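# Move glass beaker between shelved benches, standing upright

## Task

Lift the beaker from the drying rack on the shelved bench by the door and set it upright, opening facing up, on the work top of the shelved bench by the window. The task fails if the beaker touches the floor, or if it breaks from a fall of more than a few centimetres or a hard knock. The parked cart, pedal bin and stool are movable. At the end the robot must have released the beaker and backed away, and must not have fallen over or be left tilted.

## Robot and tools

Robot: a Rainbow Robotics RB-Y1. It has a base with two drive wheels and two rear casters, 0.66 m long and 0.58 m wide, whose front edge sits 0.10 m ahead of the drive axle. It carries two arms (left and right, each ending in a parallel gripper), a head with cameras, and a torso whose lower part (the leg) folds at ankle, knee and hip. When squatting, the leg can poke out beyond the front of the base. Cameras: head_camera, left_wrist_camera, right_wrist_camera.

Frames: the base frame has its origin on the floor midway between the drive wheels, x forward, y left, z up. The chest, left_hand and right_hand values in results are given in this frame. A hand point lies midway between its finger pads; fingers point along the hand's -z and close along its x. Printed hand positions are approximate, worse at long reach. The odometry frame is the base frame as it stood when the scene began; base_odometry only counts wheel turns, so wheel slip shows up as travel. Heading runs -3.142 to 3.142, positive leftward.

execute_actions(actions, cameras): actions is a list holding one action or nothing (empty just returns state and images). An action may contain:
- base: exactly one of {"translate_m": d} (a straight drive of d metres relative to where the base last reported itself, forward positive, -3 to 3) or {"rotate_rad": d} (a turn in place of d radians, counter-clockwise from above positive, -3.2 to 3.2). These are offsets, not poses. The base cannot move sideways.
- joints: a single dictionary, keyed by joint name, of absolute targets (radians, gripper in metres). Torso: torso_squat_rad 0 to 1.2 (larger lowers a level chest), torso_shift_rad -0.3 to 0.6 (positive pushes hips forward), torso_pitch_rad -0.2 to 1.4 (positive leans forward), torso_yaw_rad -1.5 to 1.5 (positive left). The torso also obeys combined limits: squat+shift <= 1.52; squat-shift+pitch <= 1.57; shift+0.5*pitch-0.4*squat <= 0.7; shift+0.3*pitch-0.5*squat <= 0.39; breaking one leaves commanded torso joints partway and off_target. Per arm (prefix left_ or right_): shoulder_pitch -2.356 to 2.356 (0 hanging, negative swings forward and up); shoulder_roll left 0 to 3.141, right -3.141 to 0 (away from body lifts the arm sideways); shoulder_yaw -2.094 to 2.094 (positive turns a bent forearm leftward, both arms); elbow -2.617 to 0.01 (0 straight, negative bends); forearm_roll -3.141 to 3.141; wrist_pitch -1.57 to 1.919 (negative tips hand forward); hand_roll -2.705 to 2.705 (rolls positive counter-clockwise seen from above on a hanging arm, both arms); gripper_m 0 to 0.1 (pad gap in metres). Head: head_pan_rad -0.523 to 0.523 (positive left, relative to chest), head_tilt_rad -0.35 to 1.57 (positive looks down). Joint tolerance is ±0.02, grippers ±0.004.
- speeds: optional caps, translate_m 0.05 to 0.4 m/s, rotate_rad 0.1 to 1.509 rad/s; defaults are the maxima. A drive or turn needing over 8.667 s is refused.
- min_time_s: 0.1 to 8, a lower bound on how long each arm and head motion takes (useful for gentle moves).
Base and joints start together and may finish at different times; no action runs past 15 s. Unknown keys or out-of-range numbers cause the whole call to be rejected with no motion. A joint or base left out of an action may still be driving toward a previous target. cameras: a list of names, or "all"/null/omitted for all, [] for none.

wait(seconds): 0 to 10; the robot keeps its current commands and you get state and images back. zoom_image(camera, region): a closer view of that camera's latest image, region [x0, y0, x1, y1] in pixels from the top-left, at most 504 by 504. finished_scene(scene): pass the current scene's number once the beaker is placed, released and the robot has backed off; it is final.

Reading results: base_status and joint_status report each motion as done, off_target (resting short of target, maybe still pushing), time_out, contact_stop, stopped_with_arm (torso halted because an arm hit something), limit_stop_at_<name> (e.g. own_body, motor_heat), or not_followed. A stop other than off_target makes that joint drop its target and hold; contact_stop, time_out or stopped_with_arm halts every joint of its group (the torso, or one arm). "joint command not followed" with a "cause:" line means a self-collision or arm-to-arm check blocked that arm; follow the suggested fix, since the robot may keep retrying withheld targets. on_its_own lists uncommanded parts; "held at" gives the target held, not the actual position. After a stop, first relieve pressure in its own action: arms, then torso. If both hands hold one item and the torso contact-stops instantly with nothing in the way, resend all arm joints at their reported positions, then the torso command.

Gripping: to hold something, command an opening at least 0.005 m narrower than the object; off_target on the gripper is then expected. Each arm is rated for 3 kg.

Things to avoid: dropping or knocking the glass beaker (lower it right onto the surface before opening); letting it reach the floor; arms striking or pressing on each other, grippers included; hand-to-other-arm contact, which the checks miss; driving into furniture, since the base keeps pushing and wheels may spin, and a squatting leg can shove the robot backward unreported; heavy loads far forward, which can tip the robot; torque faults (elbow limit 32.4 N m, wrist/forearm/hand 22.5, shoulders 63), which freeze everything for 10 s; and long holding of loads, which heats motors (warning from 65 °C, brake fault at 80 °C; resend targets afterward). Something may occasionally nudge loose objects. The robot keeps its last command while you think.

Each tool is called after "Request:" as a command line: name --argument value for each argument, lists and objects as JSON in quotes; but a table of rows of numbers goes row by row, as --pt "numbers of a row", without its own name.

## Session

Request:
execute_actions --actions '[]'

Scene clock: 0.00 s.
base_odometry: x=+0.000 y=+0.000 heading=+0.000 (m, m, rad; odometry frame)
base_status: not commanded
joint_positions: torso_squat_rad=+0.350 torso_shift_rad=+0.000 torso_pitch_rad=+0.000 torso_yaw_rad=+0.000 left_shoulder_pitch_rad=-0.030 left_shoulder_roll_rad=+0.037 left_shoulder_yaw_rad=-0.047 left_elbow_rad=-0.261 left_forearm_roll_rad=-0.019 left_wrist_pitch_rad=+0.023 left_hand_roll_rad=+0.048 left_gripper_m=+0.100 right_shoulder_pitch_rad=+0.026 right_shoulder_roll_rad=-0.051 right_shoulder_yaw_rad=-0.017 right_elbow_rad=-0.120 right_forearm_roll_rad=-0.036 right_wrist_pitch_rad=+0.029 right_hand_roll_rad=-0.020 right_gripper_m=+0.100 head_pan_rad=-0.001 head_tilt_rad=+0.400
joint_status: not commanded
chest: x=-0.2281 y=+0.0006 z=+1.2476 quat_wxyz=(+1.000, +0.000, +0.000, +0.000) (m; base frame)
left_hand: x=-0.0851 y=+0.2410 z=+0.5760 quat_wxyz=(+0.991, +0.013, -0.133, -0.016) (m; base frame)
right_hand: x=-0.1956 y=-0.2599 z=+0.5643 quat_wxyz=(+0.998, -0.025, -0.034, -0.040) (m; base frame)
pictures: head_camera, left_wrist_camera, right_wrist_camera
Images, in order (width x height): head_camera 896x504, left_wrist_camera 644x364, right_wrist_camera 644x364.

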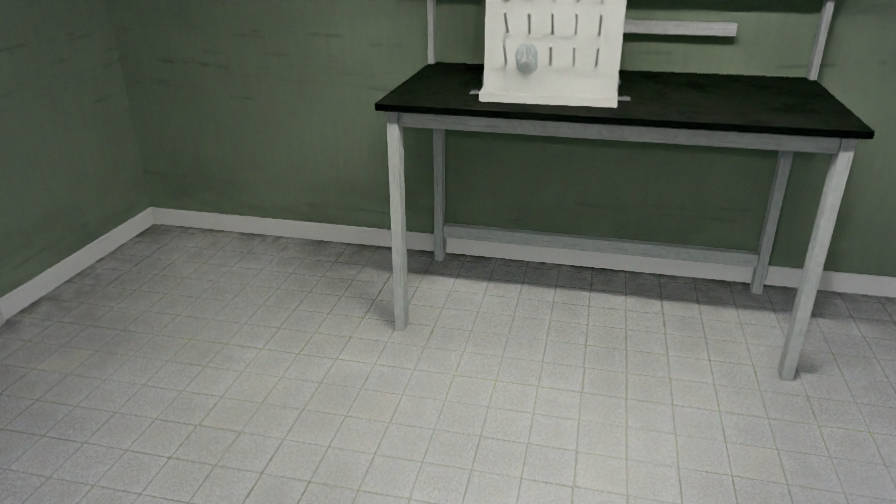

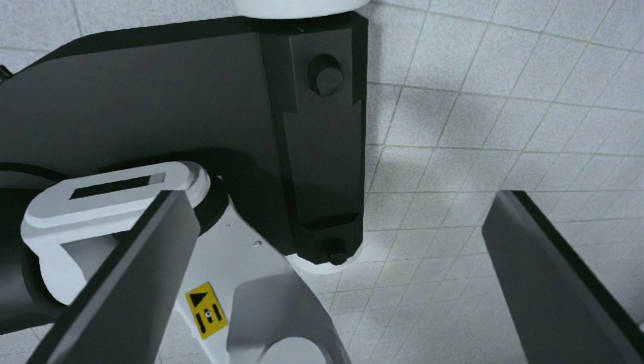

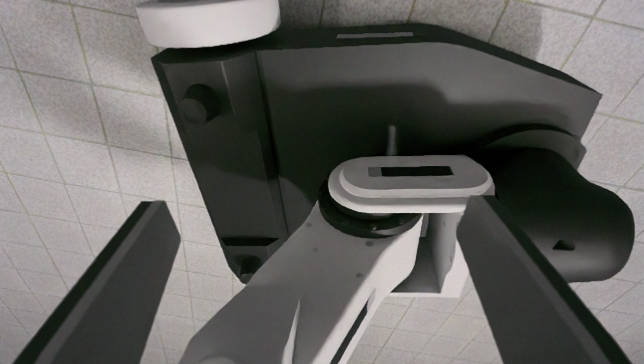

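Request:
execute_actions --actions '[{"joints":{"head_tilt_rad":0.0,"head_pan_rad":-0.3}}]' --cameras '["head_camera"]'

Request:
zoom_image --camera "head_camera" --region '[200, 150, 500, 400]'

Scene clock: 1.60 s.
base_odometry: x=+0.000 y=+0.000 heading=+0.000 (m, m, rad; odometry frame)
base_status: not commanded
joint_positions: torso_squat_rad=+0.350 torso_shift_rad=+0.000 torso_pitch_rad=+0.000 torso_yaw_rad=+0.000 left_shoulder_pitch_rad=-0.030 left_shoulder_roll_rad=+0.037 left_shoulder_yaw_rad=-0.047 left_elbow_rad=-0.261 left_forearm_roll_rad=-0.019 left_wrist_pitch_rad=+0.023 left_hand_roll_rad=+0.048 left_gripper_m=+0.100 right_shoulder_pitch_rad=+0.026 right_shoulder_roll_rad=-0.051 right_shoulder_yaw_rad=-0.017 right_elbow_rad=-0.120 right_forearm_roll_rad=-0.036 right_wrist_pitch_rad=+0.029 right_hand_roll_rad=-0.020 right_gripper_m=+0.100 head_pan_rad=-0.300 head_tilt_rad=+0.000
joint_status: all done
chest: x=-0.2281 y=+0.0006 z=+1.2476 quat_wxyz=(+1.000, +0.000, +0.000, +0.000) (m; base frame)
left_hand: x=-0.0851 y=+0.2410 z=+0.5760 quat_wxyz=(+0.991, +0.013, -0.133, -0.016) (m; base frame)
right_hand: x=-0.1956 y=-0.2599 z=+0.5643 quat_wxyz=(+0.998, -0.025, -0.034, -0.040) (m; base frame)
pictures: head_camera
Images, in order (width x height): head_camera 896x504.

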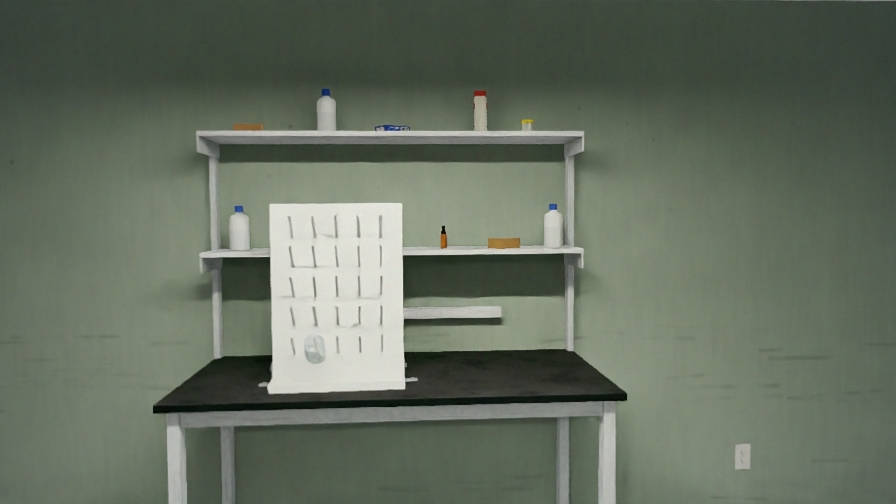

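Region (200, 150, 500, 400) of head_camera's 896x504 image, scaled by 1.680, with more detail than that image has.

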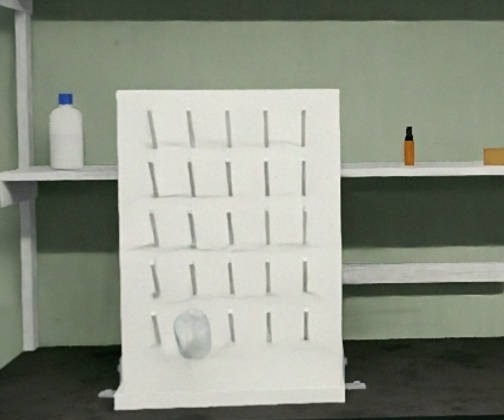

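Request:
execute_actions --actions '[{"base":{"rotate_rad":-0.21},"joints":{"head_tilt_rad":0.3,"head_pan_rad":0}}]' --cameras '[]'

Request:
execute_actions --actions '[{"base":{"translate_m":1.2},"joints":{"left_shoulder_pitch_rad":0.3,"left_elbow_rad":-1.9,"left_hand_roll_rad":1.57,"left_shoulder_roll_rad":0.1,"left_shoulder_yaw_rad":0,"left_wrist_pitch_rad":0,"left_forearm_roll_rad":0}}]'

Scene clock: 5.53 s.
base_odometry: x=+0.000 y=+0.000 heading=-0.210 (m, m, rad; odometry frame)
base_status: done
joint_positions: torso_squat_rad=+0.350 torso_shift_rad=+0.000 torso_pitch_rad=+0.000 torso_yaw_rad=+0.000 left_shoulder_pitch_rad=-0.030 left_shoulder_roll_rad=+0.037 left_shoulder_yaw_rad=-0.047 left_elbow_rad=-0.261 left_forearm_roll_rad=-0.019 left_wrist_pitch_rad=+0.023 left_hand_roll_rad=+0.048 left_gripper_m=+0.100 right_shoulder_pitch_rad=+0.026 right_shoulder_roll_rad=-0.051 right_shoulder_yaw_rad=-0.017 right_elbow_rad=-0.120 right_forearm_roll_rad=-0.036 right_wrist_pitch_rad=+0.029 right_hand_roll_rad=-0.020 right_gripper_m=+0.100 head_pan_rad=+0.000 head_tilt_rad=+0.300
joint_status: all done
chest: x=-0.2281 y=+0.0006 z=+1.2476 quat_wxyz=(+1.000, +0.000, +0.000, +0.000) (m; base frame)
left_hand: x=-0.0851 y=+0.2410 z=+0.5760 quat_wxyz=(+0.991, +0.013, -0.133, -0.016) (m; base frame)
right_hand: x=-0.1956 y=-0.2599 z=+0.5644 quat_wxyz=(+0.998, -0.025, -0.034, -0.040) (m; base frame)
pictures: none
No camera images: the call's "cameras" was empty. Leave "cameras" out to get every camera's image.

Scene clock: 9.97 s.
base_odometry: x=+1.174 y=-0.251 heading=-0.211 (m, m, rad; odometry frame)
base_status: done
joint_positions: torso_squat_rad=+0.350 torso_shift_rad=+0.000 torso_pitch_rad=+0.000 torso_yaw_rad=+0.000 left_shoulder_pitch_rad=+0.300 left_shoulder_roll_rad=+0.100 left_shoulder_yaw_rad=+0.000 left_elbow_rad=-1.900 left_forearm_roll_rad=+0.000 left_wrist_pitch_rad=+0.000 left_hand_roll_rad=+1.570 left_gripper_m=+0.100 right_shoulder_pitch_rad=+0.026 right_shoulder_roll_rad=-0.051 right_shoulder_yaw_rad=-0.017 right_elbow_rad=-0.120 right_forearm_roll_rad=-0.036 right_wrist_pitch_rad=+0.029 right_hand_roll_rad=-0.020 right_gripper_m=+0.100 head_pan_rad=+0.000 head_tilt_rad=+0.300
joint_status: all done
chest: x=-0.2281 y=+0.0006 z=+1.2476 quat_wxyz=(+1.000, +0.000, +0.000, +0.000) (m; base frame)
left_hand: x=+0.2088 y=+0.2834 z=+1.0468 quat_wxyz=(+0.499, -0.464, -0.555, +0.478) (m; base frame)
right_hand: x=-0.1956 y=-0.2599 z=+0.5643 quat_wxyz=(+0.998, -0.025, -0.034, -0.040) (m; base frame)
pictures: head_camera, left_wrist_camera, right_wrist_camera
Images, in order (width x height): head_camera 896x504, left_wrist_camera 644x364, right_wrist_camera 644x364.

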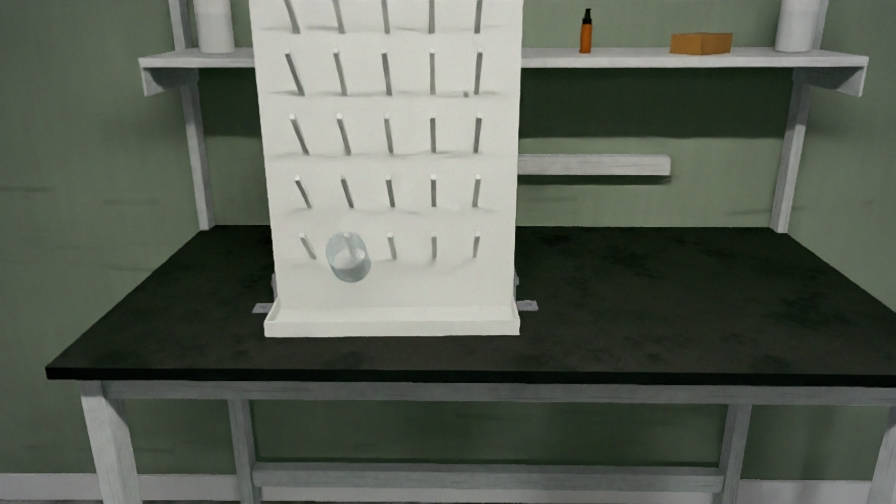

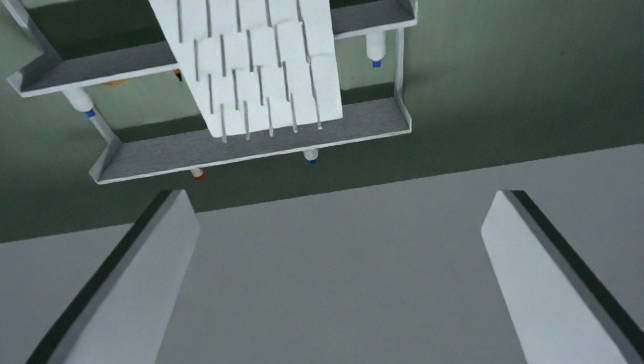

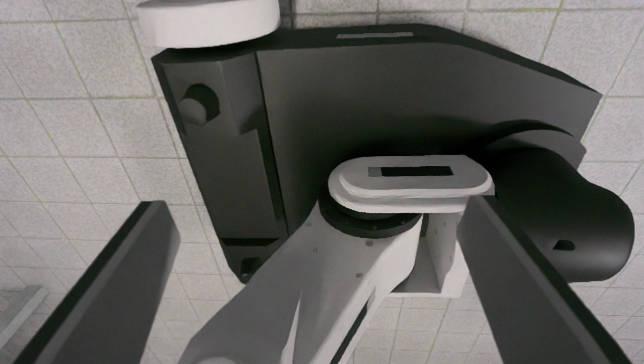

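Request:
execute_actions --actions '[{"base":{"translate_m":0.4},"joints":{"left_shoulder_pitch_rad":0.0,"left_elbow_rad":-1.57,"left_shoulder_roll_rad":0.0,"left_wrist_pitch_rad":-0.4,"torso_squat_rad":0.55,"head_tilt_rad":0.5,"head_pan_rad":0.2}}]' --cameras '["head_camera","left_wrist_camera"]'

Scene clock: 19.93 s.
base_odometry: x=+1.565 y=-0.335 heading=-0.212 (m, m, rad; odometry frame)
base_status: done
joint_positions: torso_squat_rad=+0.550 torso_shift_rad=+0.000 torso_pitch_rad=+0.000 torso_yaw_rad=+0.000 left_shoulder_pitch_rad=+0.000 left_shoulder_roll_rad=+0.000 left_shoulder_yaw_rad=+0.000 left_elbow_rad=-1.570 left_forearm_roll_rad=+0.000 left_wrist_pitch_rad=-0.400 left_hand_roll_rad=+1.570 left_gripper_m=+0.100 right_shoulder_pitch_rad=+0.026 right_shoulder_roll_rad=-0.051 right_shoulder_yaw_rad=-0.017 right_elbow_rad=-0.120 right_forearm_roll_rad=-0.036 right_wrist_pitch_rad=+0.029 right_hand_roll_rad=-0.020 right_gripper_m=+0.100 head_pan_rad=+0.200 head_tilt_rad=+0.500
joint_status: all done
chest: x=-0.2280 y=+0.0006 z=+1.1867 quat_wxyz=(+1.000, +0.000, +0.000, +0.000) (m; base frame)
left_hand: x=+0.2715 y=+0.2202 z=+1.0490 quat_wxyz=(+0.391, -0.589, -0.589, +0.391) (m; base frame)
right_hand: x=-0.1956 y=-0.2600 z=+0.5035 quat_wxyz=(+0.998, -0.025, -0.034, -0.040) (m; base frame)
pictures: head_camera, left_wrist_camera
Images, in order (width x height): head_camera 896x504, left_wrist_camera 644x364.

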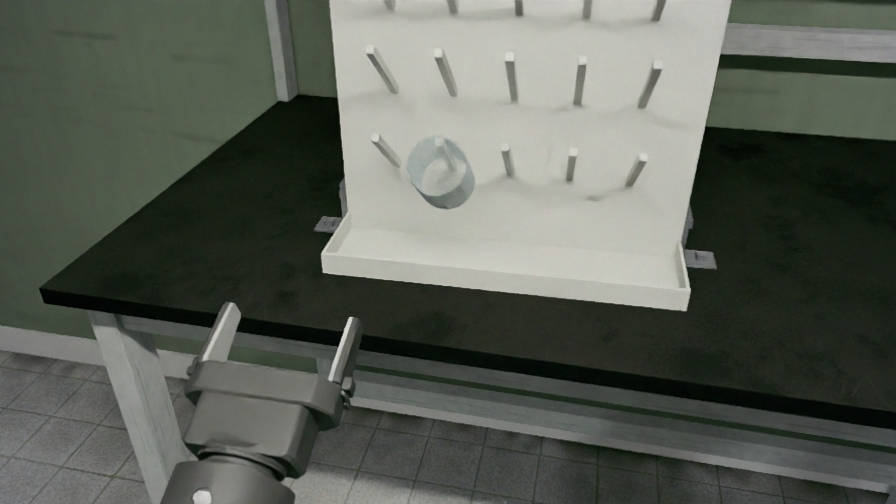

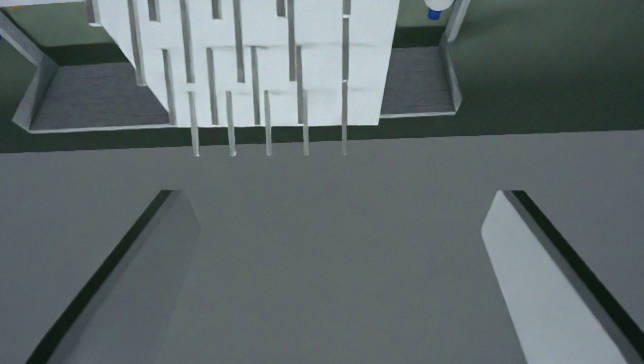

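Request:
execute_actions --actions '[{"base":{"translate_m":0.1},"joints":{"left_shoulder_pitch_rad":-0.03,"left_elbow_rad":-1.6,"left_shoulder_yaw_rad":-0.047,"left_hand_roll_rad":1.6,"torso_yaw_rad":-0.11,"head_pan_rad":0.35}}]' --cameras '["head_camera","left_wrist_camera"]'

Scene clock: 22.50 s.
base_odometry: x=+1.663 y=-0.356 heading=-0.213 (m, m, rad; odometry frame)
base_status: done
joint_positions: torso_squat_rad=+0.550 torso_shift_rad=+0.000 torso_pitch_rad=+0.000 torso_yaw_rad=-0.110 left_shoulder_pitch_rad=-0.030 left_shoulder_roll_rad=+0.000 left_shoulder_yaw_rad=-0.047 left_elbow_rad=-1.600 left_forearm_roll_rad=+0.000 left_wrist_pitch_rad=-0.400 left_hand_roll_rad=+1.600 left_gripper_m=+0.100 right_shoulder_pitch_rad=+0.026 right_shoulder_roll_rad=-0.051 right_shoulder_yaw_rad=-0.017 right_elbow_rad=-0.120 right_forearm_roll_rad=-0.036 right_wrist_pitch_rad=+0.029 right_hand_roll_rad=-0.020 right_gripper_m=+0.100 head_pan_rad=+0.350 head_tilt_rad=+0.500
joint_status: all done
chest: x=-0.2281 y=+0.0006 z=+1.1867 quat_wxyz=(+0.998, +0.000, +0.000, -0.055) (m; base frame)
left_hand: x=+0.2921 y=+0.1357 z=+1.0772 quat_wxyz=(+0.399, -0.656, -0.539, +0.347) (m; base frame)
right_hand: x=-0.2242 y=-0.2620 z=+0.5035 quat_wxyz=(+0.995, -0.027, -0.033, -0.094) (m; base frame)
pictures: head_camera, left_wrist_camera
Images, in order (width x height): head_camera 896x504, left_wrist_camera 644x364.

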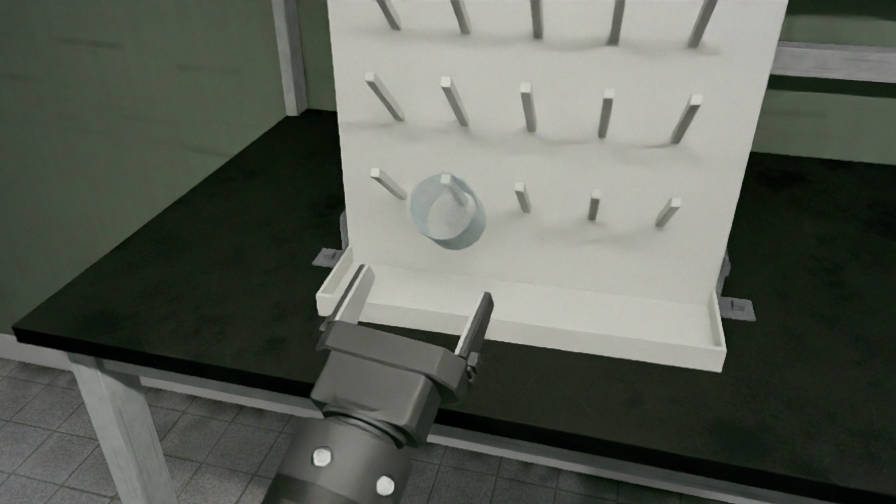

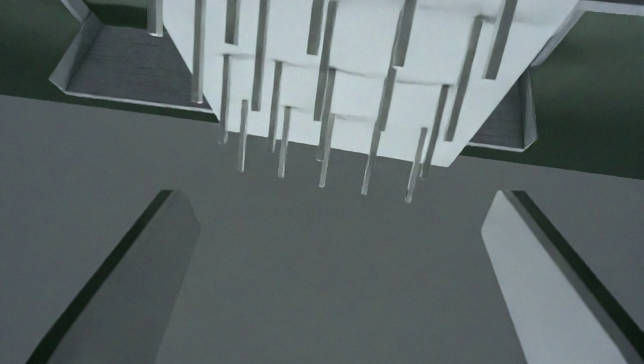

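Request:
execute_actions --actions '[{"base":{"translate_m":0.08},"joints":{"torso_yaw_rad":-0.085},"speeds":{"translate_m":0.1}}]' --cameras '["head_camera","left_wrist_camera"]'

Scene clock: 25.17 s.
base_odometry: x=+1.741 y=-0.373 heading=-0.213 (m, m, rad; odometry frame)
base_status: done
joint_positions: torso_squat_rad=+0.550 torso_shift_rad=+0.000 torso_pitch_rad=+0.000 torso_yaw_rad=-0.085 left_shoulder_pitch_rad=-0.030 left_shoulder_roll_rad=+0.000 left_shoulder_yaw_rad=-0.047 left_elbow_rad=-1.600 left_forearm_roll_rad=+0.000 left_wrist_pitch_rad=-0.400 left_hand_roll_rad=+1.600 left_gripper_m=+0.100 right_shoulder_pitch_rad=+0.026 right_shoulder_roll_rad=-0.051 right_shoulder_yaw_rad=-0.017 right_elbow_rad=-0.120 right_forearm_roll_rad=-0.036 right_wrist_pitch_rad=+0.029 right_hand_roll_rad=-0.020 right_gripper_m=+0.100 head_pan_rad=+0.350 head_tilt_rad=+0.500
joint_status: all done
chest: x=-0.2281 y=+0.0006 z=+1.1867 quat_wxyz=(+0.999, +0.000, +0.000, -0.042) (m; base frame)
left_hand: x=+0.2886 y=+0.1486 z=+1.0771 quat_wxyz=(+0.394, -0.649, -0.547, +0.352) (m; base frame)
right_hand: x=-0.2177 y=-0.2618 z=+0.5035 quat_wxyz=(+0.996, -0.027, -0.033, -0.082) (m; base frame)
pictures: head_camera, left_wrist_camera
Images, in order (width x height): head_camera 896x504, left_wrist_camera 644x364.

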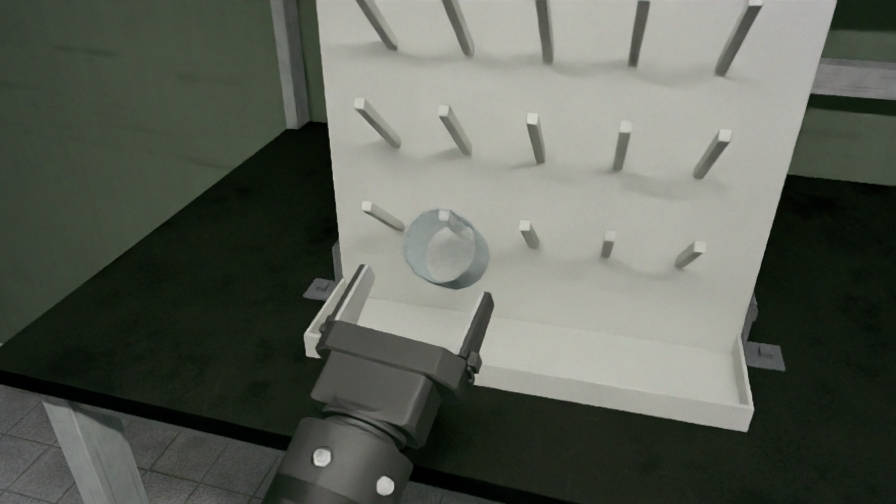

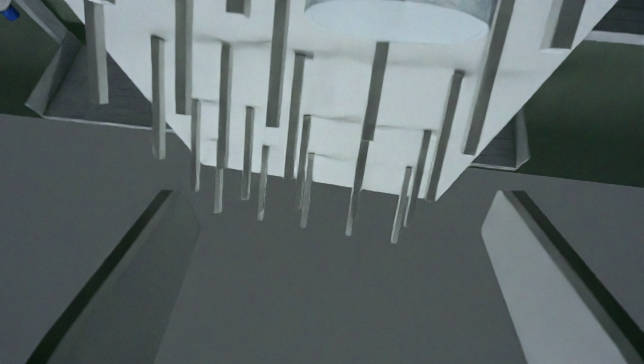

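Request:
execute_actions --actions '[{"base":{"translate_m":0.04},"joints":{"torso_yaw_rad":-0.06,"torso_squat_rad":0.63},"speeds":{"translate_m":0.05}}]' --cameras '["head_camera","left_wrist_camera"]'

Scene clock: 28.07 s.
base_odometry: x=+1.780 y=-0.381 heading=-0.214 (m, m, rad; odometry frame)
base_status: done
joint_positions: torso_squat_rad=+0.630 torso_shift_rad=+0.000 torso_pitch_rad=+0.000 torso_yaw_rad=-0.060 left_shoulder_pitch_rad=-0.030 left_shoulder_roll_rad=+0.000 left_shoulder_yaw_rad=-0.047 left_elbow_rad=-1.600 left_forearm_roll_rad=+0.000 left_wrist_pitch_rad=-0.400 left_hand_roll_rad=+1.600 left_gripper_m=+0.100 right_shoulder_pitch_rad=+0.026 right_shoulder_roll_rad=-0.051 right_shoulder_yaw_rad=-0.017 right_elbow_rad=-0.120 right_forearm_roll_rad=-0.036 right_wrist_pitch_rad=+0.029 right_hand_roll_rad=-0.020 right_gripper_m=+0.100 head_pan_rad=+0.350 head_tilt_rad=+0.500
joint_status: all done
chest: x=-0.2281 y=+0.0005 z=+1.1555 quat_wxyz=(+1.000, +0.000, +0.000, -0.030) (m; base frame)
left_hand: x=+0.2847 y=+0.1615 z=+1.0460 quat_wxyz=(+0.390, -0.643, -0.555, +0.357) (m; base frame)
right_hand: x=-0.2112 y=-0.2614 z=+0.4723 quat_wxyz=(+0.997, -0.026, -0.033, -0.070) (m; base frame)
pictures: head_camera, left_wrist_camera
Images, in order (width x height): head_camera 896x504, left_wrist_camera 644x364.

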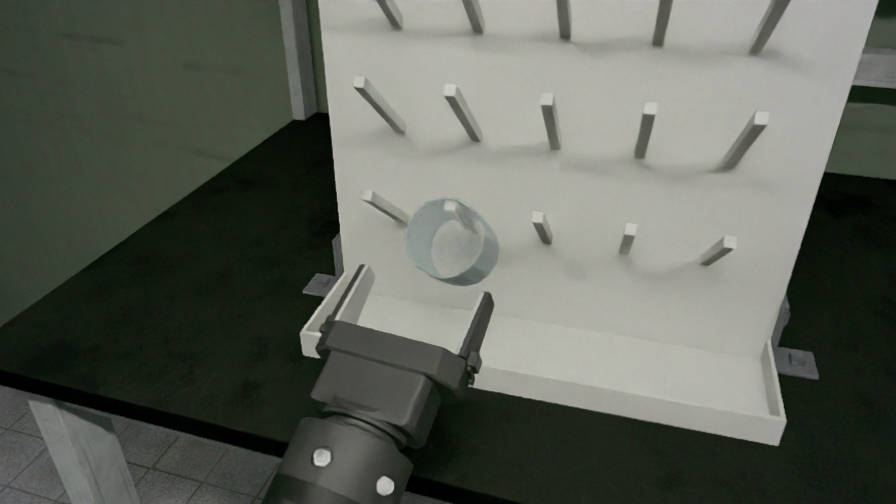

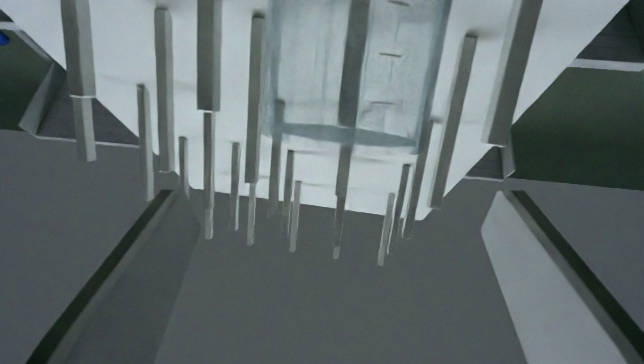

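Centered. Advance.

Request:
execute_actions --actions '[{"base":{"translate_m":0.06},"speeds":{"translate_m":0.05}}]' --cameras '["head_camera","left_wrist_camera"]'

Scene clock: 30.63 s.
base_odometry: x=+1.839 y=-0.394 heading=-0.215 (m, m, rad; odometry frame)
base_status: done
joint_positions: torso_squat_rad=+0.630 torso_shift_rad=+0.000 torso_pitch_rad=+0.000 torso_yaw_rad=-0.060 left_shoulder_pitch_rad=-0.030 left_shoulder_roll_rad=+0.000 left_shoulder_yaw_rad=-0.047 left_elbow_rad=-1.600 left_forearm_roll_rad=+0.000 left_wrist_pitch_rad=-0.400 left_hand_roll_rad=+1.600 left_gripper_m=+0.100 right_shoulder_pitch_rad=+0.026 right_shoulder_roll_rad=-0.051 right_shoulder_yaw_rad=-0.017 right_elbow_rad=-0.120 right_forearm_roll_rad=-0.036 right_wrist_pitch_rad=+0.029 right_hand_roll_rad=-0.020 right_gripper_m=+0.100 head_pan_rad=+0.350 head_tilt_rad=+0.500
joint_status: not commanded
chest: x=-0.2281 y=+0.0005 z=+1.1555 quat_wxyz=(+1.000, +0.000, +0.000, -0.030) (m; base frame)
left_hand: x=+0.2847 y=+0.1615 z=+1.0460 quat_wxyz=(+0.390, -0.643, -0.555, +0.357) (m; base frame)
right_hand: x=-0.2111 y=-0.2614 z=+0.4723 quat_wxyz=(+0.997, -0.026, -0.033, -0.070) (m; base frame)
pictures: head_camera, left_wrist_camera
Images, in order (width x height): head_camera 896x504, left_wrist_camera 644x364.

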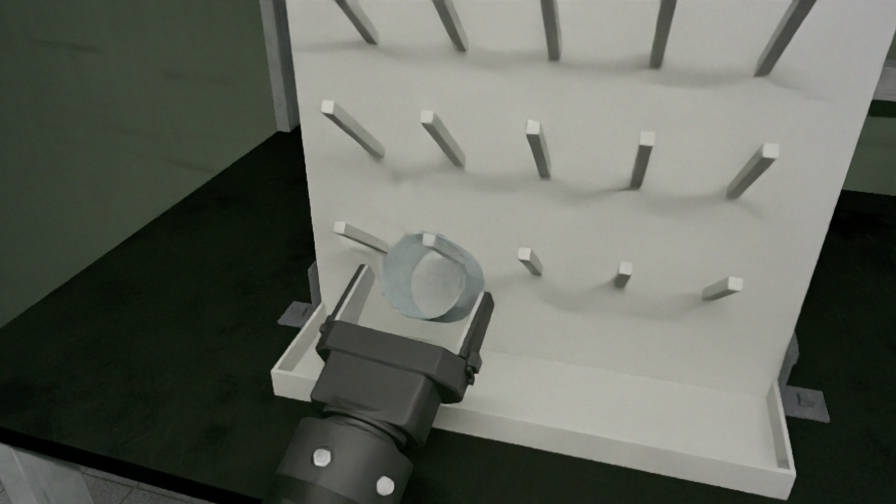

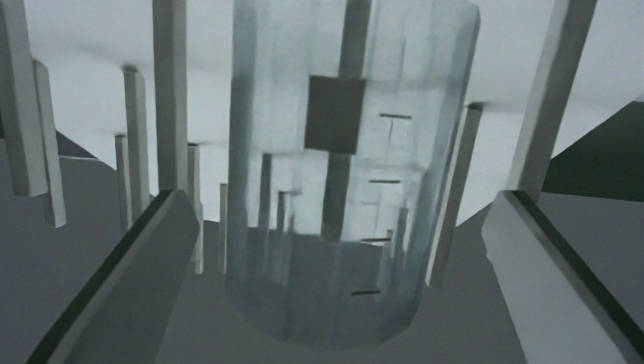

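Request:
execute_actions --actions '[{"base":{"translate_m":0.04},"joints":{"torso_squat_rad":0.655},"speeds":{"translate_m":0.05}}]' --cameras '["head_camera","left_wrist_camera"]'

Scene clock: 33.00 s.
base_odometry: x=+1.878 y=-0.403 heading=-0.216 (m, m, rad; odometry frame)
base_status: done
joint_positions: torso_squat_rad=+0.655 torso_shift_rad=+0.000 torso_pitch_rad=+0.000 torso_yaw_rad=-0.060 left_shoulder_pitch_rad=-0.030 left_shoulder_roll_rad=+0.000 left_shoulder_yaw_rad=-0.047 left_elbow_rad=-1.600 left_forearm_roll_rad=+0.000 left_wrist_pitch_rad=-0.400 left_hand_roll_rad=+1.600 left_gripper_m=+0.100 right_shoulder_pitch_rad=+0.026 right_shoulder_roll_rad=-0.051 right_shoulder_yaw_rad=-0.017 right_elbow_rad=-0.120 right_forearm_roll_rad=-0.036 right_wrist_pitch_rad=+0.029 right_hand_roll_rad=-0.020 right_gripper_m=+0.100 head_pan_rad=+0.350 head_tilt_rad=+0.500
joint_status: all done
chest: x=-0.2281 y=+0.0005 z=+1.1451 quat_wxyz=(+1.000, +0.000, +0.000, -0.030) (m; base frame)
left_hand: x=+0.2847 y=+0.1615 z=+1.0355 quat_wxyz=(+0.390, -0.643, -0.555, +0.357) (m; base frame)
right_hand: x=-0.2111 y=-0.2615 z=+0.4618 quat_wxyz=(+0.997, -0.026, -0.033, -0.070) (m; base frame)
pictures: head_camera, left_wrist_camera
Images, in order (width x height): head_camera 896x504, left_wrist_camera 644x364.

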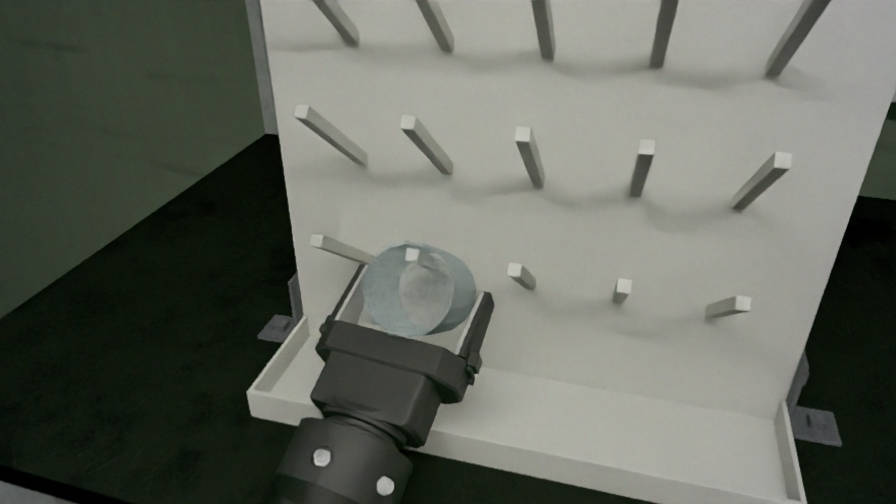

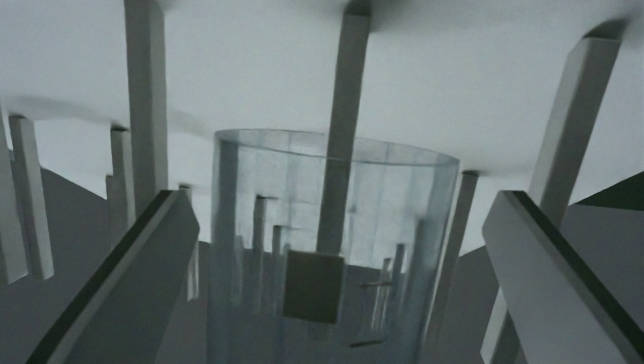

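Request:
execute_actions --actions '[{"joints":{"left_gripper_m":0.055}}]' --cameras '[]'

Request:
execute_actions --actions '[{"joints":{"torso_squat_rad":0.55}}]' --cameras '["head_camera","left_wrist_camera"]'

Scene clock: 34.70 s.
base_odometry: x=+1.878 y=-0.403 heading=-0.216 (m, m, rad; odometry frame)
base_status: not commanded
joint_positions: torso_squat_rad=+0.655 torso_shift_rad=+0.000 torso_pitch_rad=+0.000 torso_yaw_rad=-0.060 left_shoulder_pitch_rad=-0.030 left_shoulder_roll_rad=+0.000 left_shoulder_yaw_rad=-0.047 left_elbow_rad=-1.600 left_forearm_roll_rad=+0.000 left_wrist_pitch_rad=-0.400 left_hand_roll_rad=+1.600 left_gripper_m=+0.074 right_shoulder_pitch_rad=+0.026 right_shoulder_roll_rad=-0.051 right_shoulder_yaw_rad=-0.017 right_elbow_rad=-0.120 right_forearm_roll_rad=-0.036 right_wrist_pitch_rad=+0.029 right_hand_roll_rad=-0.020 right_gripper_m=+0.100 head_pan_rad=+0.350 head_tilt_rad=+0.500
joint_status: left_gripper_m off_target (ended at +0.074, target +0.055)
chest: x=-0.2281 y=+0.0005 z=+1.1451 quat_wxyz=(+1.000, +0.000, +0.000, -0.030) (m; base frame)
left_hand: x=+0.2847 y=+0.1615 z=+1.0355 quat_wxyz=(+0.390, -0.643, -0.555, +0.357) (m; base frame)
right_hand: x=-0.2111 y=-0.2615 z=+0.4618 quat_wxyz=(+0.997, -0.026, -0.033, -0.070) (m; base frame)
pictures: none
No camera images: the call's "cameras" was empty. Leave "cameras" out to get every camera's image.

Scene clock: 35.83 s.
base_odometry: x=+1.878 y=-0.403 heading=-0.216 (m, m, rad; odometry frame)
base_status: not commanded
joint_positions: torso_squat_rad=+0.550 torso_shift_rad=+0.000 torso_pitch_rad=+0.000 torso_yaw_rad=-0.060 left_shoulder_pitch_rad=-0.030 left_shoulder_roll_rad=+0.000 left_shoulder_yaw_rad=-0.047 left_elbow_rad=-1.600 left_forearm_roll_rad=+0.000 left_wrist_pitch_rad=-0.400 left_hand_roll_rad=+1.600 left_gripper_m=+0.074 right_shoulder_pitch_rad=+0.026 right_shoulder_roll_rad=-0.051 right_shoulder_yaw_rad=-0.017 right_elbow_rad=-0.120 right_forearm_roll_rad=-0.036 right_wrist_pitch_rad=+0.029 right_hand_roll_rad=-0.020 right_gripper_m=+0.100 head_pan_rad=+0.350 head_tilt_rad=+0.500
joint_status: all done
chest: x=-0.2280 y=+0.0006 z=+1.1867 quat_wxyz=(+1.000, +0.000, +0.000, -0.030) (m; base frame)
left_hand: x=+0.2848 y=+0.1615 z=+1.0770 quat_wxyz=(+0.390, -0.642, -0.555, +0.357) (m; base frame)
right_hand: x=-0.2112 y=-0.2614 z=+0.5035 quat_wxyz=(+0.997, -0.026, -0.033, -0.070) (m; base frame)
pictures: head_camera, left_wrist_camera
Images, in order (width x height): head_camera 896x504, left_wrist_camera 644x364.

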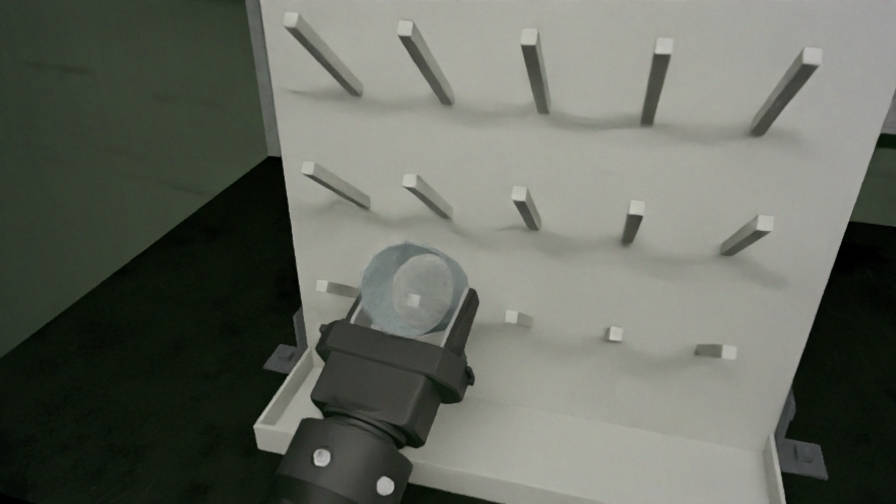

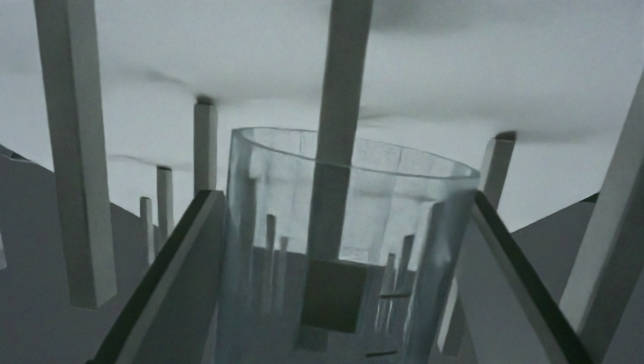

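Request:
execute_actions --actions '[{"base":{"translate_m":-0.05},"joints":{"torso_squat_rad":0.45},"speeds":{"translate_m":0.07}}]' --cameras '["head_camera","left_wrist_camera"]'

Scene clock: 37.57 s.
base_odometry: x=+1.829 y=-0.392 heading=-0.215 (m, m, rad; odometry frame)
base_status: done
joint_positions: torso_squat_rad=+0.450 torso_shift_rad=+0.000 torso_pitch_rad=+0.000 torso_yaw_rad=-0.060 left_shoulder_pitch_rad=-0.030 left_shoulder_roll_rad=+0.000 left_shoulder_yaw_rad=-0.047 left_elbow_rad=-1.600 left_forearm_roll_rad=+0.000 left_wrist_pitch_rad=-0.400 left_hand_roll_rad=+1.600 left_gripper_m=+0.074 right_shoulder_pitch_rad=+0.026 right_shoulder_roll_rad=-0.051 right_shoulder_yaw_rad=-0.017 right_elbow_rad=-0.120 right_forearm_roll_rad=-0.036 right_wrist_pitch_rad=+0.029 right_hand_roll_rad=-0.020 right_gripper_m=+0.100 head_pan_rad=+0.350 head_tilt_rad=+0.500
joint_status: all done
chest: x=-0.2281 y=+0.0006 z=+1.2202 quat_wxyz=(+1.000, +0.000, +0.000, -0.030) (m; base frame)
left_hand: x=+0.2847 y=+0.1615 z=+1.1106 quat_wxyz=(+0.390, -0.642, -0.555, +0.357) (m; base frame)
right_hand: x=-0.2111 y=-0.2614 z=+0.5370 quat_wxyz=(+0.997, -0.026, -0.033, -0.070) (m; base frame)
pictures: head_camera, left_wrist_camera
Images, in order (width x height): head_camera 896x504, left_wrist_camera 644x364.

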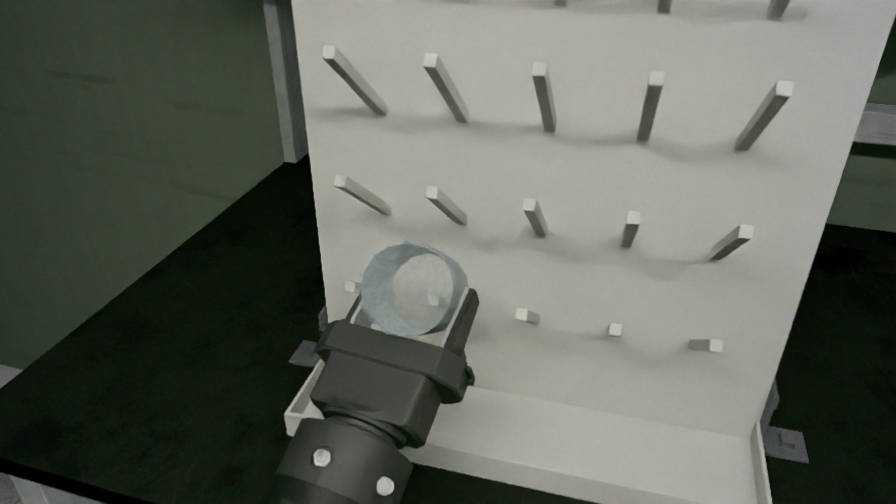

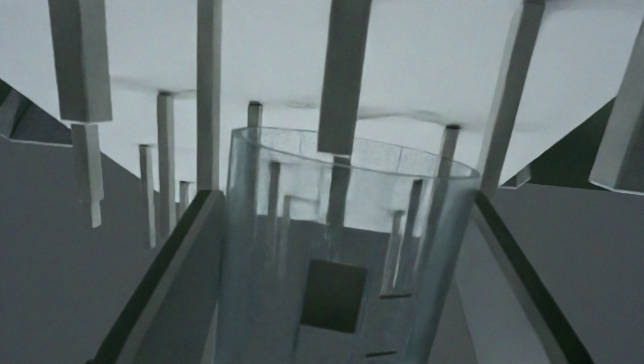

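Clear.

Request:
execute_actions --actions '[{"base":{"translate_m":-0.6},"joints":{"head_pan_rad":-0.3,"head_tilt_rad":0.15}}]' --cameras '[]'

Request:
execute_actions --actions '[{"base":{"rotate_rad":-1.57},"joints":{"left_hand_roll_rad":-1.54,"torso_yaw_rad":0},"min_time_s":3.5}]' --cameras '["head_camera","left_wrist_camera"]'

Scene clock: 41.33 s.
base_odometry: x=+1.243 y=-0.263 heading=-0.217 (m, m, rad; odometry frame)
base_status: done
joint_positions: torso_squat_rad=+0.450 torso_shift_rad=+0.000 torso_pitch_rad=+0.000 torso_yaw_rad=-0.060 left_shoulder_pitch_rad=-0.030 left_shoulder_roll_rad=+0.000 left_shoulder_yaw_rad=-0.047 left_elbow_rad=-1.600 left_forearm_roll_rad=+0.000 left_wrist_pitch_rad=-0.400 left_hand_roll_rad=+1.600 left_gripper_m=+0.074 right_shoulder_pitch_rad=+0.026 right_shoulder_roll_rad=-0.051 right_shoulder_yaw_rad=-0.017 right_elbow_rad=-0.120 right_forearm_roll_rad=-0.036 right_wrist_pitch_rad=+0.029 right_hand_roll_rad=-0.020 right_gripper_m=+0.100 head_pan_rad=-0.300 head_tilt_rad=+0.150
joint_status: all done
chest: x=-0.2281 y=+0.0006 z=+1.2202 quat_wxyz=(+1.000, +0.000, +0.000, -0.030) (m; base frame)
left_hand: x=+0.2847 y=+0.1616 z=+1.1106 quat_wxyz=(+0.390, -0.642, -0.555, +0.357) (m; base frame)
right_hand: x=-0.2111 y=-0.2614 z=+0.5370 quat_wxyz=(+0.997, -0.026, -0.033, -0.070) (m; base frame)
pictures: none
No camera images: the call's "cameras" was empty. Leave "cameras" out to get every camera's image.

Scene clock: 45.20 s.
base_odometry: x=+1.243 y=-0.263 heading=-1.787 (m, m, rad; odometry frame)
base_status: done
joint_positions: torso_squat_rad=+0.450 torso_shift_rad=+0.000 torso_pitch_rad=+0.000 torso_yaw_rad=+0.000 left_shoulder_pitch_rad=-0.030 left_shoulder_roll_rad=+0.000 left_shoulder_yaw_rad=-0.047 left_elbow_rad=-1.600 left_forearm_roll_rad=+0.000 left_wrist_pitch_rad=-0.400 left_hand_roll_rad=-1.540 left_gripper_m=+0.074 right_shoulder_pitch_rad=+0.026 right_shoulder_roll_rad=-0.051 right_shoulder_yaw_rad=-0.017 right_elbow_rad=-0.120 right_forearm_roll_rad=-0.036 right_wrist_pitch_rad=+0.029 right_hand_roll_rad=-0.020 right_gripper_m=+0.100 head_pan_rad=-0.300 head_tilt_rad=+0.150
joint_status: all done
chest: x=-0.2281 y=+0.0006 z=+1.2202 quat_wxyz=(+1.000, +0.000, +0.000, +0.000) (m; base frame)
left_hand: x=+0.2740 y=+0.1921 z=+1.1105 quat_wxyz=(+0.369, +0.573, -0.626, -0.379) (m; base frame)
right_hand: x=-0.1955 y=-0.2599 z=+0.5370 quat_wxyz=(+0.998, -0.025, -0.034, -0.040) (m; base frame)
pictures: head_camera, left_wrist_camera
Images, in order (width x height): head_camera 896x504, left_wrist_camera 644x364.

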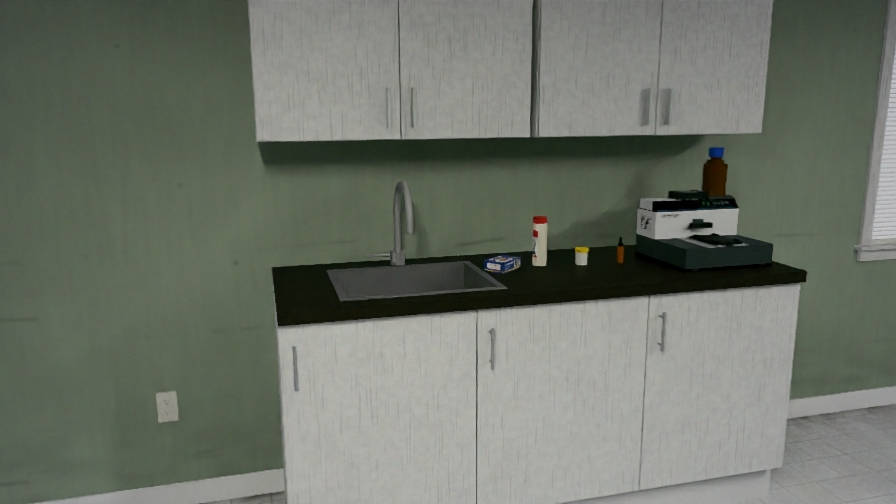

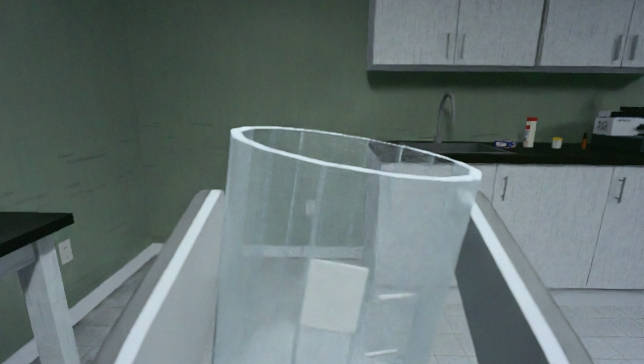

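Request:
execute_actions --actions '[{"base":{"rotate_rad":-1.1},"joints":{"left_hand_roll_rad":-1.39,"head_pan_rad":0}}]' --cameras '["head_camera","left_wrist_camera"]'

Scene clock: 49.47 s.
base_odometry: x=+1.243 y=-0.263 heading=-2.886 (m, m, rad; odometry frame)
base_status: done
joint_positions: torso_squat_rad=+0.450 torso_shift_rad=+0.000 torso_pitch_rad=+0.000 torso_yaw_rad=+0.000 left_shoulder_pitch_rad=-0.030 left_shoulder_roll_rad=+0.000 left_shoulder_yaw_rad=-0.047 left_elbow_rad=-1.600 left_forearm_roll_rad=+0.000 left_wrist_pitch_rad=-0.400 left_hand_roll_rad=-1.390 left_gripper_m=+0.074 right_shoulder_pitch_rad=+0.026 right_shoulder_roll_rad=-0.051 right_shoulder_yaw_rad=-0.017 right_elbow_rad=-0.120 right_forearm_roll_rad=-0.036 right_wrist_pitch_rad=+0.029 right_hand_roll_rad=-0.020 right_gripper_m=+0.100 head_pan_rad=+0.000 head_tilt_rad=+0.150
joint_status: all done
chest: x=-0.2281 y=+0.0006 z=+1.2202 quat_wxyz=(+1.000, +0.000, +0.000, +0.000) (m; base frame)
left_hand: x=+0.2741 y=+0.1921 z=+1.1105 quat_wxyz=(+0.396, +0.525, -0.667, -0.350) (m; base frame)
right_hand: x=-0.1955 y=-0.2599 z=+0.5370 quat_wxyz=(+0.998, -0.025, -0.034, -0.040) (m; base frame)
pictures: head_camera, left_wrist_camera
Images, in order (width x height): head_camera 896x504, left_wrist_camera 644x364.

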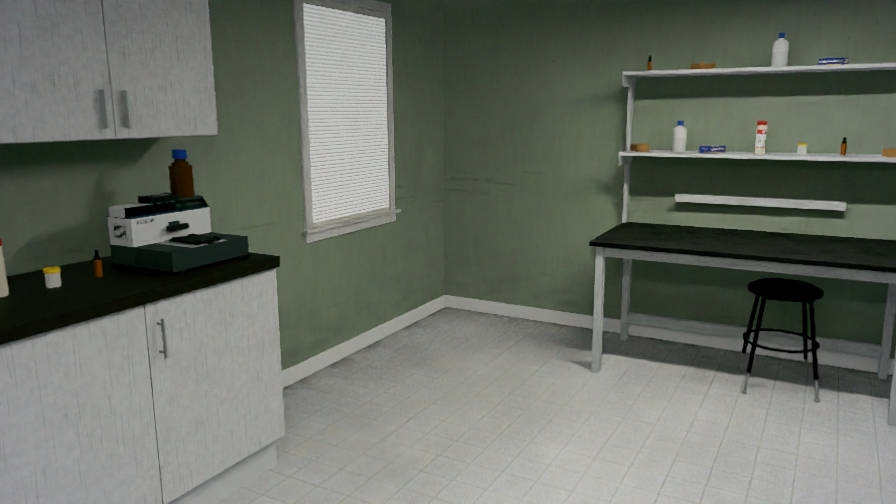

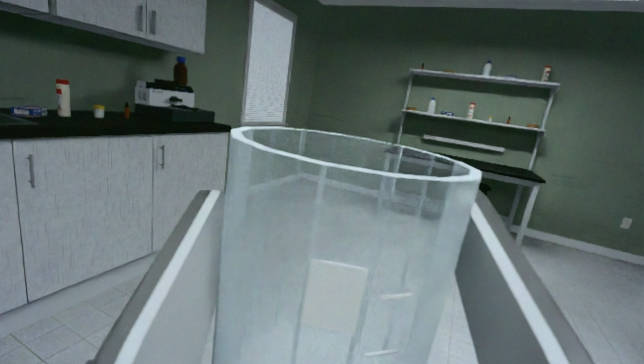

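Request:
execute_actions --actions '[{"base":{"rotate_rad":-0.35},"joints":{"head_tilt_rad":0.5}}]' --cameras '[]'

Request:
execute_actions --actions '[{"base":{"translate_m":2.4}}]' --cameras '["head_camera","left_wrist_camera"]'

Scene clock: 52.23 s.
base_odometry: x=+1.243 y=-0.263 heading=+3.047 (m, m, rad; odometry frame)
base_status: done
joint_positions: torso_squat_rad=+0.450 torso_shift_rad=+0.000 torso_pitch_rad=+0.000 torso_yaw_rad=+0.000 left_shoulder_pitch_rad=-0.030 left_shoulder_roll_rad=+0.000 left_shoulder_yaw_rad=-0.047 left_elbow_rad=-1.600 left_forearm_roll_rad=+0.000 left_wrist_pitch_rad=-0.400 left_hand_roll_rad=-1.390 left_gripper_m=+0.074 right_shoulder_pitch_rad=+0.026 right_shoulder_roll_rad=-0.051 right_shoulder_yaw_rad=-0.017 right_elbow_rad=-0.120 right_forearm_roll_rad=-0.036 right_wrist_pitch_rad=+0.029 right_hand_roll_rad=-0.020 right_gripper_m=+0.100 head_pan_rad=+0.000 head_tilt_rad=+0.500
joint_status: all done
chest: x=-0.2281 y=+0.0006 z=+1.2202 quat_wxyz=(+1.000, +0.000, +0.000, +0.000) (m; base frame)
left_hand: x=+0.2741 y=+0.1921 z=+1.1105 quat_wxyz=(+0.396, +0.525, -0.667, -0.350) (m; base frame)
right_hand: x=-0.1955 y=-0.2599 z=+0.5370 quat_wxyz=(+0.998, -0.025, -0.034, -0.040) (m; base frame)
pictures: none
No camera images: the call's "cameras" was empty. Leave "cameras" out to get every camera's image.

Scene clock: 59.77 s.
base_odometry: x=-1.146 y=-0.035 heading=+3.046 (m, m, rad; odometry frame)
base_status: done
joint_positions: torso_squat_rad=+0.450 torso_shift_rad=+0.000 torso_pitch_rad=+0.000 torso_yaw_rad=+0.000 left_shoulder_pitch_rad=-0.030 left_shoulder_roll_rad=+0.000 left_shoulder_yaw_rad=-0.047 left_elbow_rad=-1.600 left_forearm_roll_rad=+0.000 left_wrist_pitch_rad=-0.400 left_hand_roll_rad=-1.390 left_gripper_m=+0.074 right_shoulder_pitch_rad=+0.026 right_shoulder_roll_rad=-0.051 right_shoulder_yaw_rad=-0.017 right_elbow_rad=-0.120 right_forearm_roll_rad=-0.036 right_wrist_pitch_rad=+0.029 right_hand_roll_rad=-0.020 right_gripper_m=+0.100 head_pan_rad=+0.000 head_tilt_rad=+0.500
joint_status: not commanded
chest: x=-0.2280 y=+0.0006 z=+1.2202 quat_wxyz=(+1.000, +0.000, +0.000, +0.000) (m; base frame)
left_hand: x=+0.2741 y=+0.1920 z=+1.1105 quat_wxyz=(+0.396, +0.525, -0.667, -0.350) (m; base frame)
right_hand: x=-0.1955 y=-0.2599 z=+0.5370 quat_wxyz=(+0.998, -0.025, -0.034, -0.040) (m; base frame)
pictures: head_camera, left_wrist_camera
Images, in order (width x height): head_camera 896x504, left_wrist_camera 644x364.

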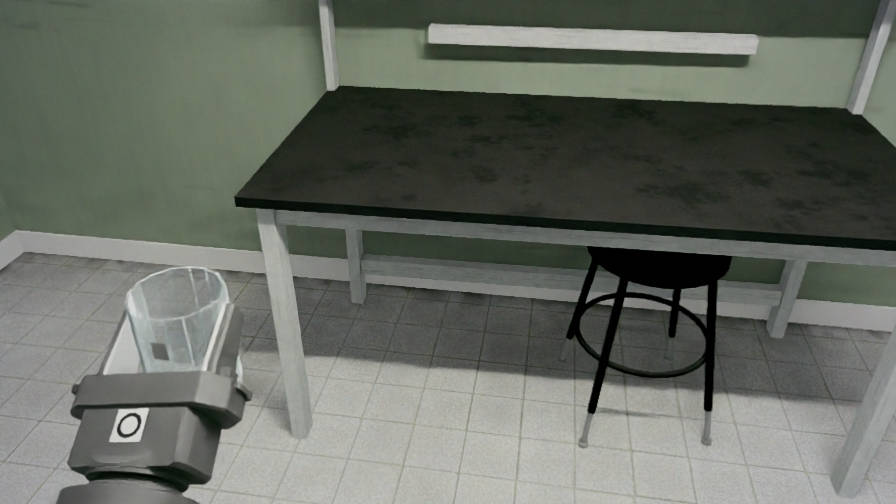

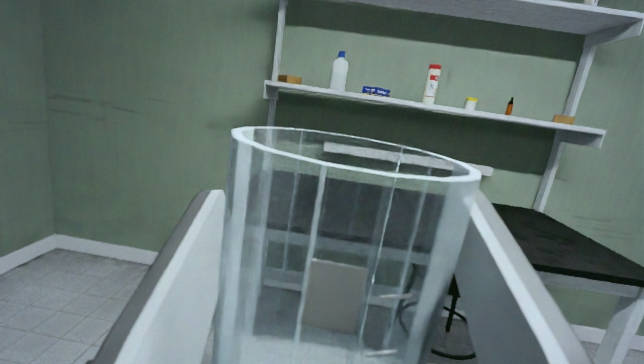

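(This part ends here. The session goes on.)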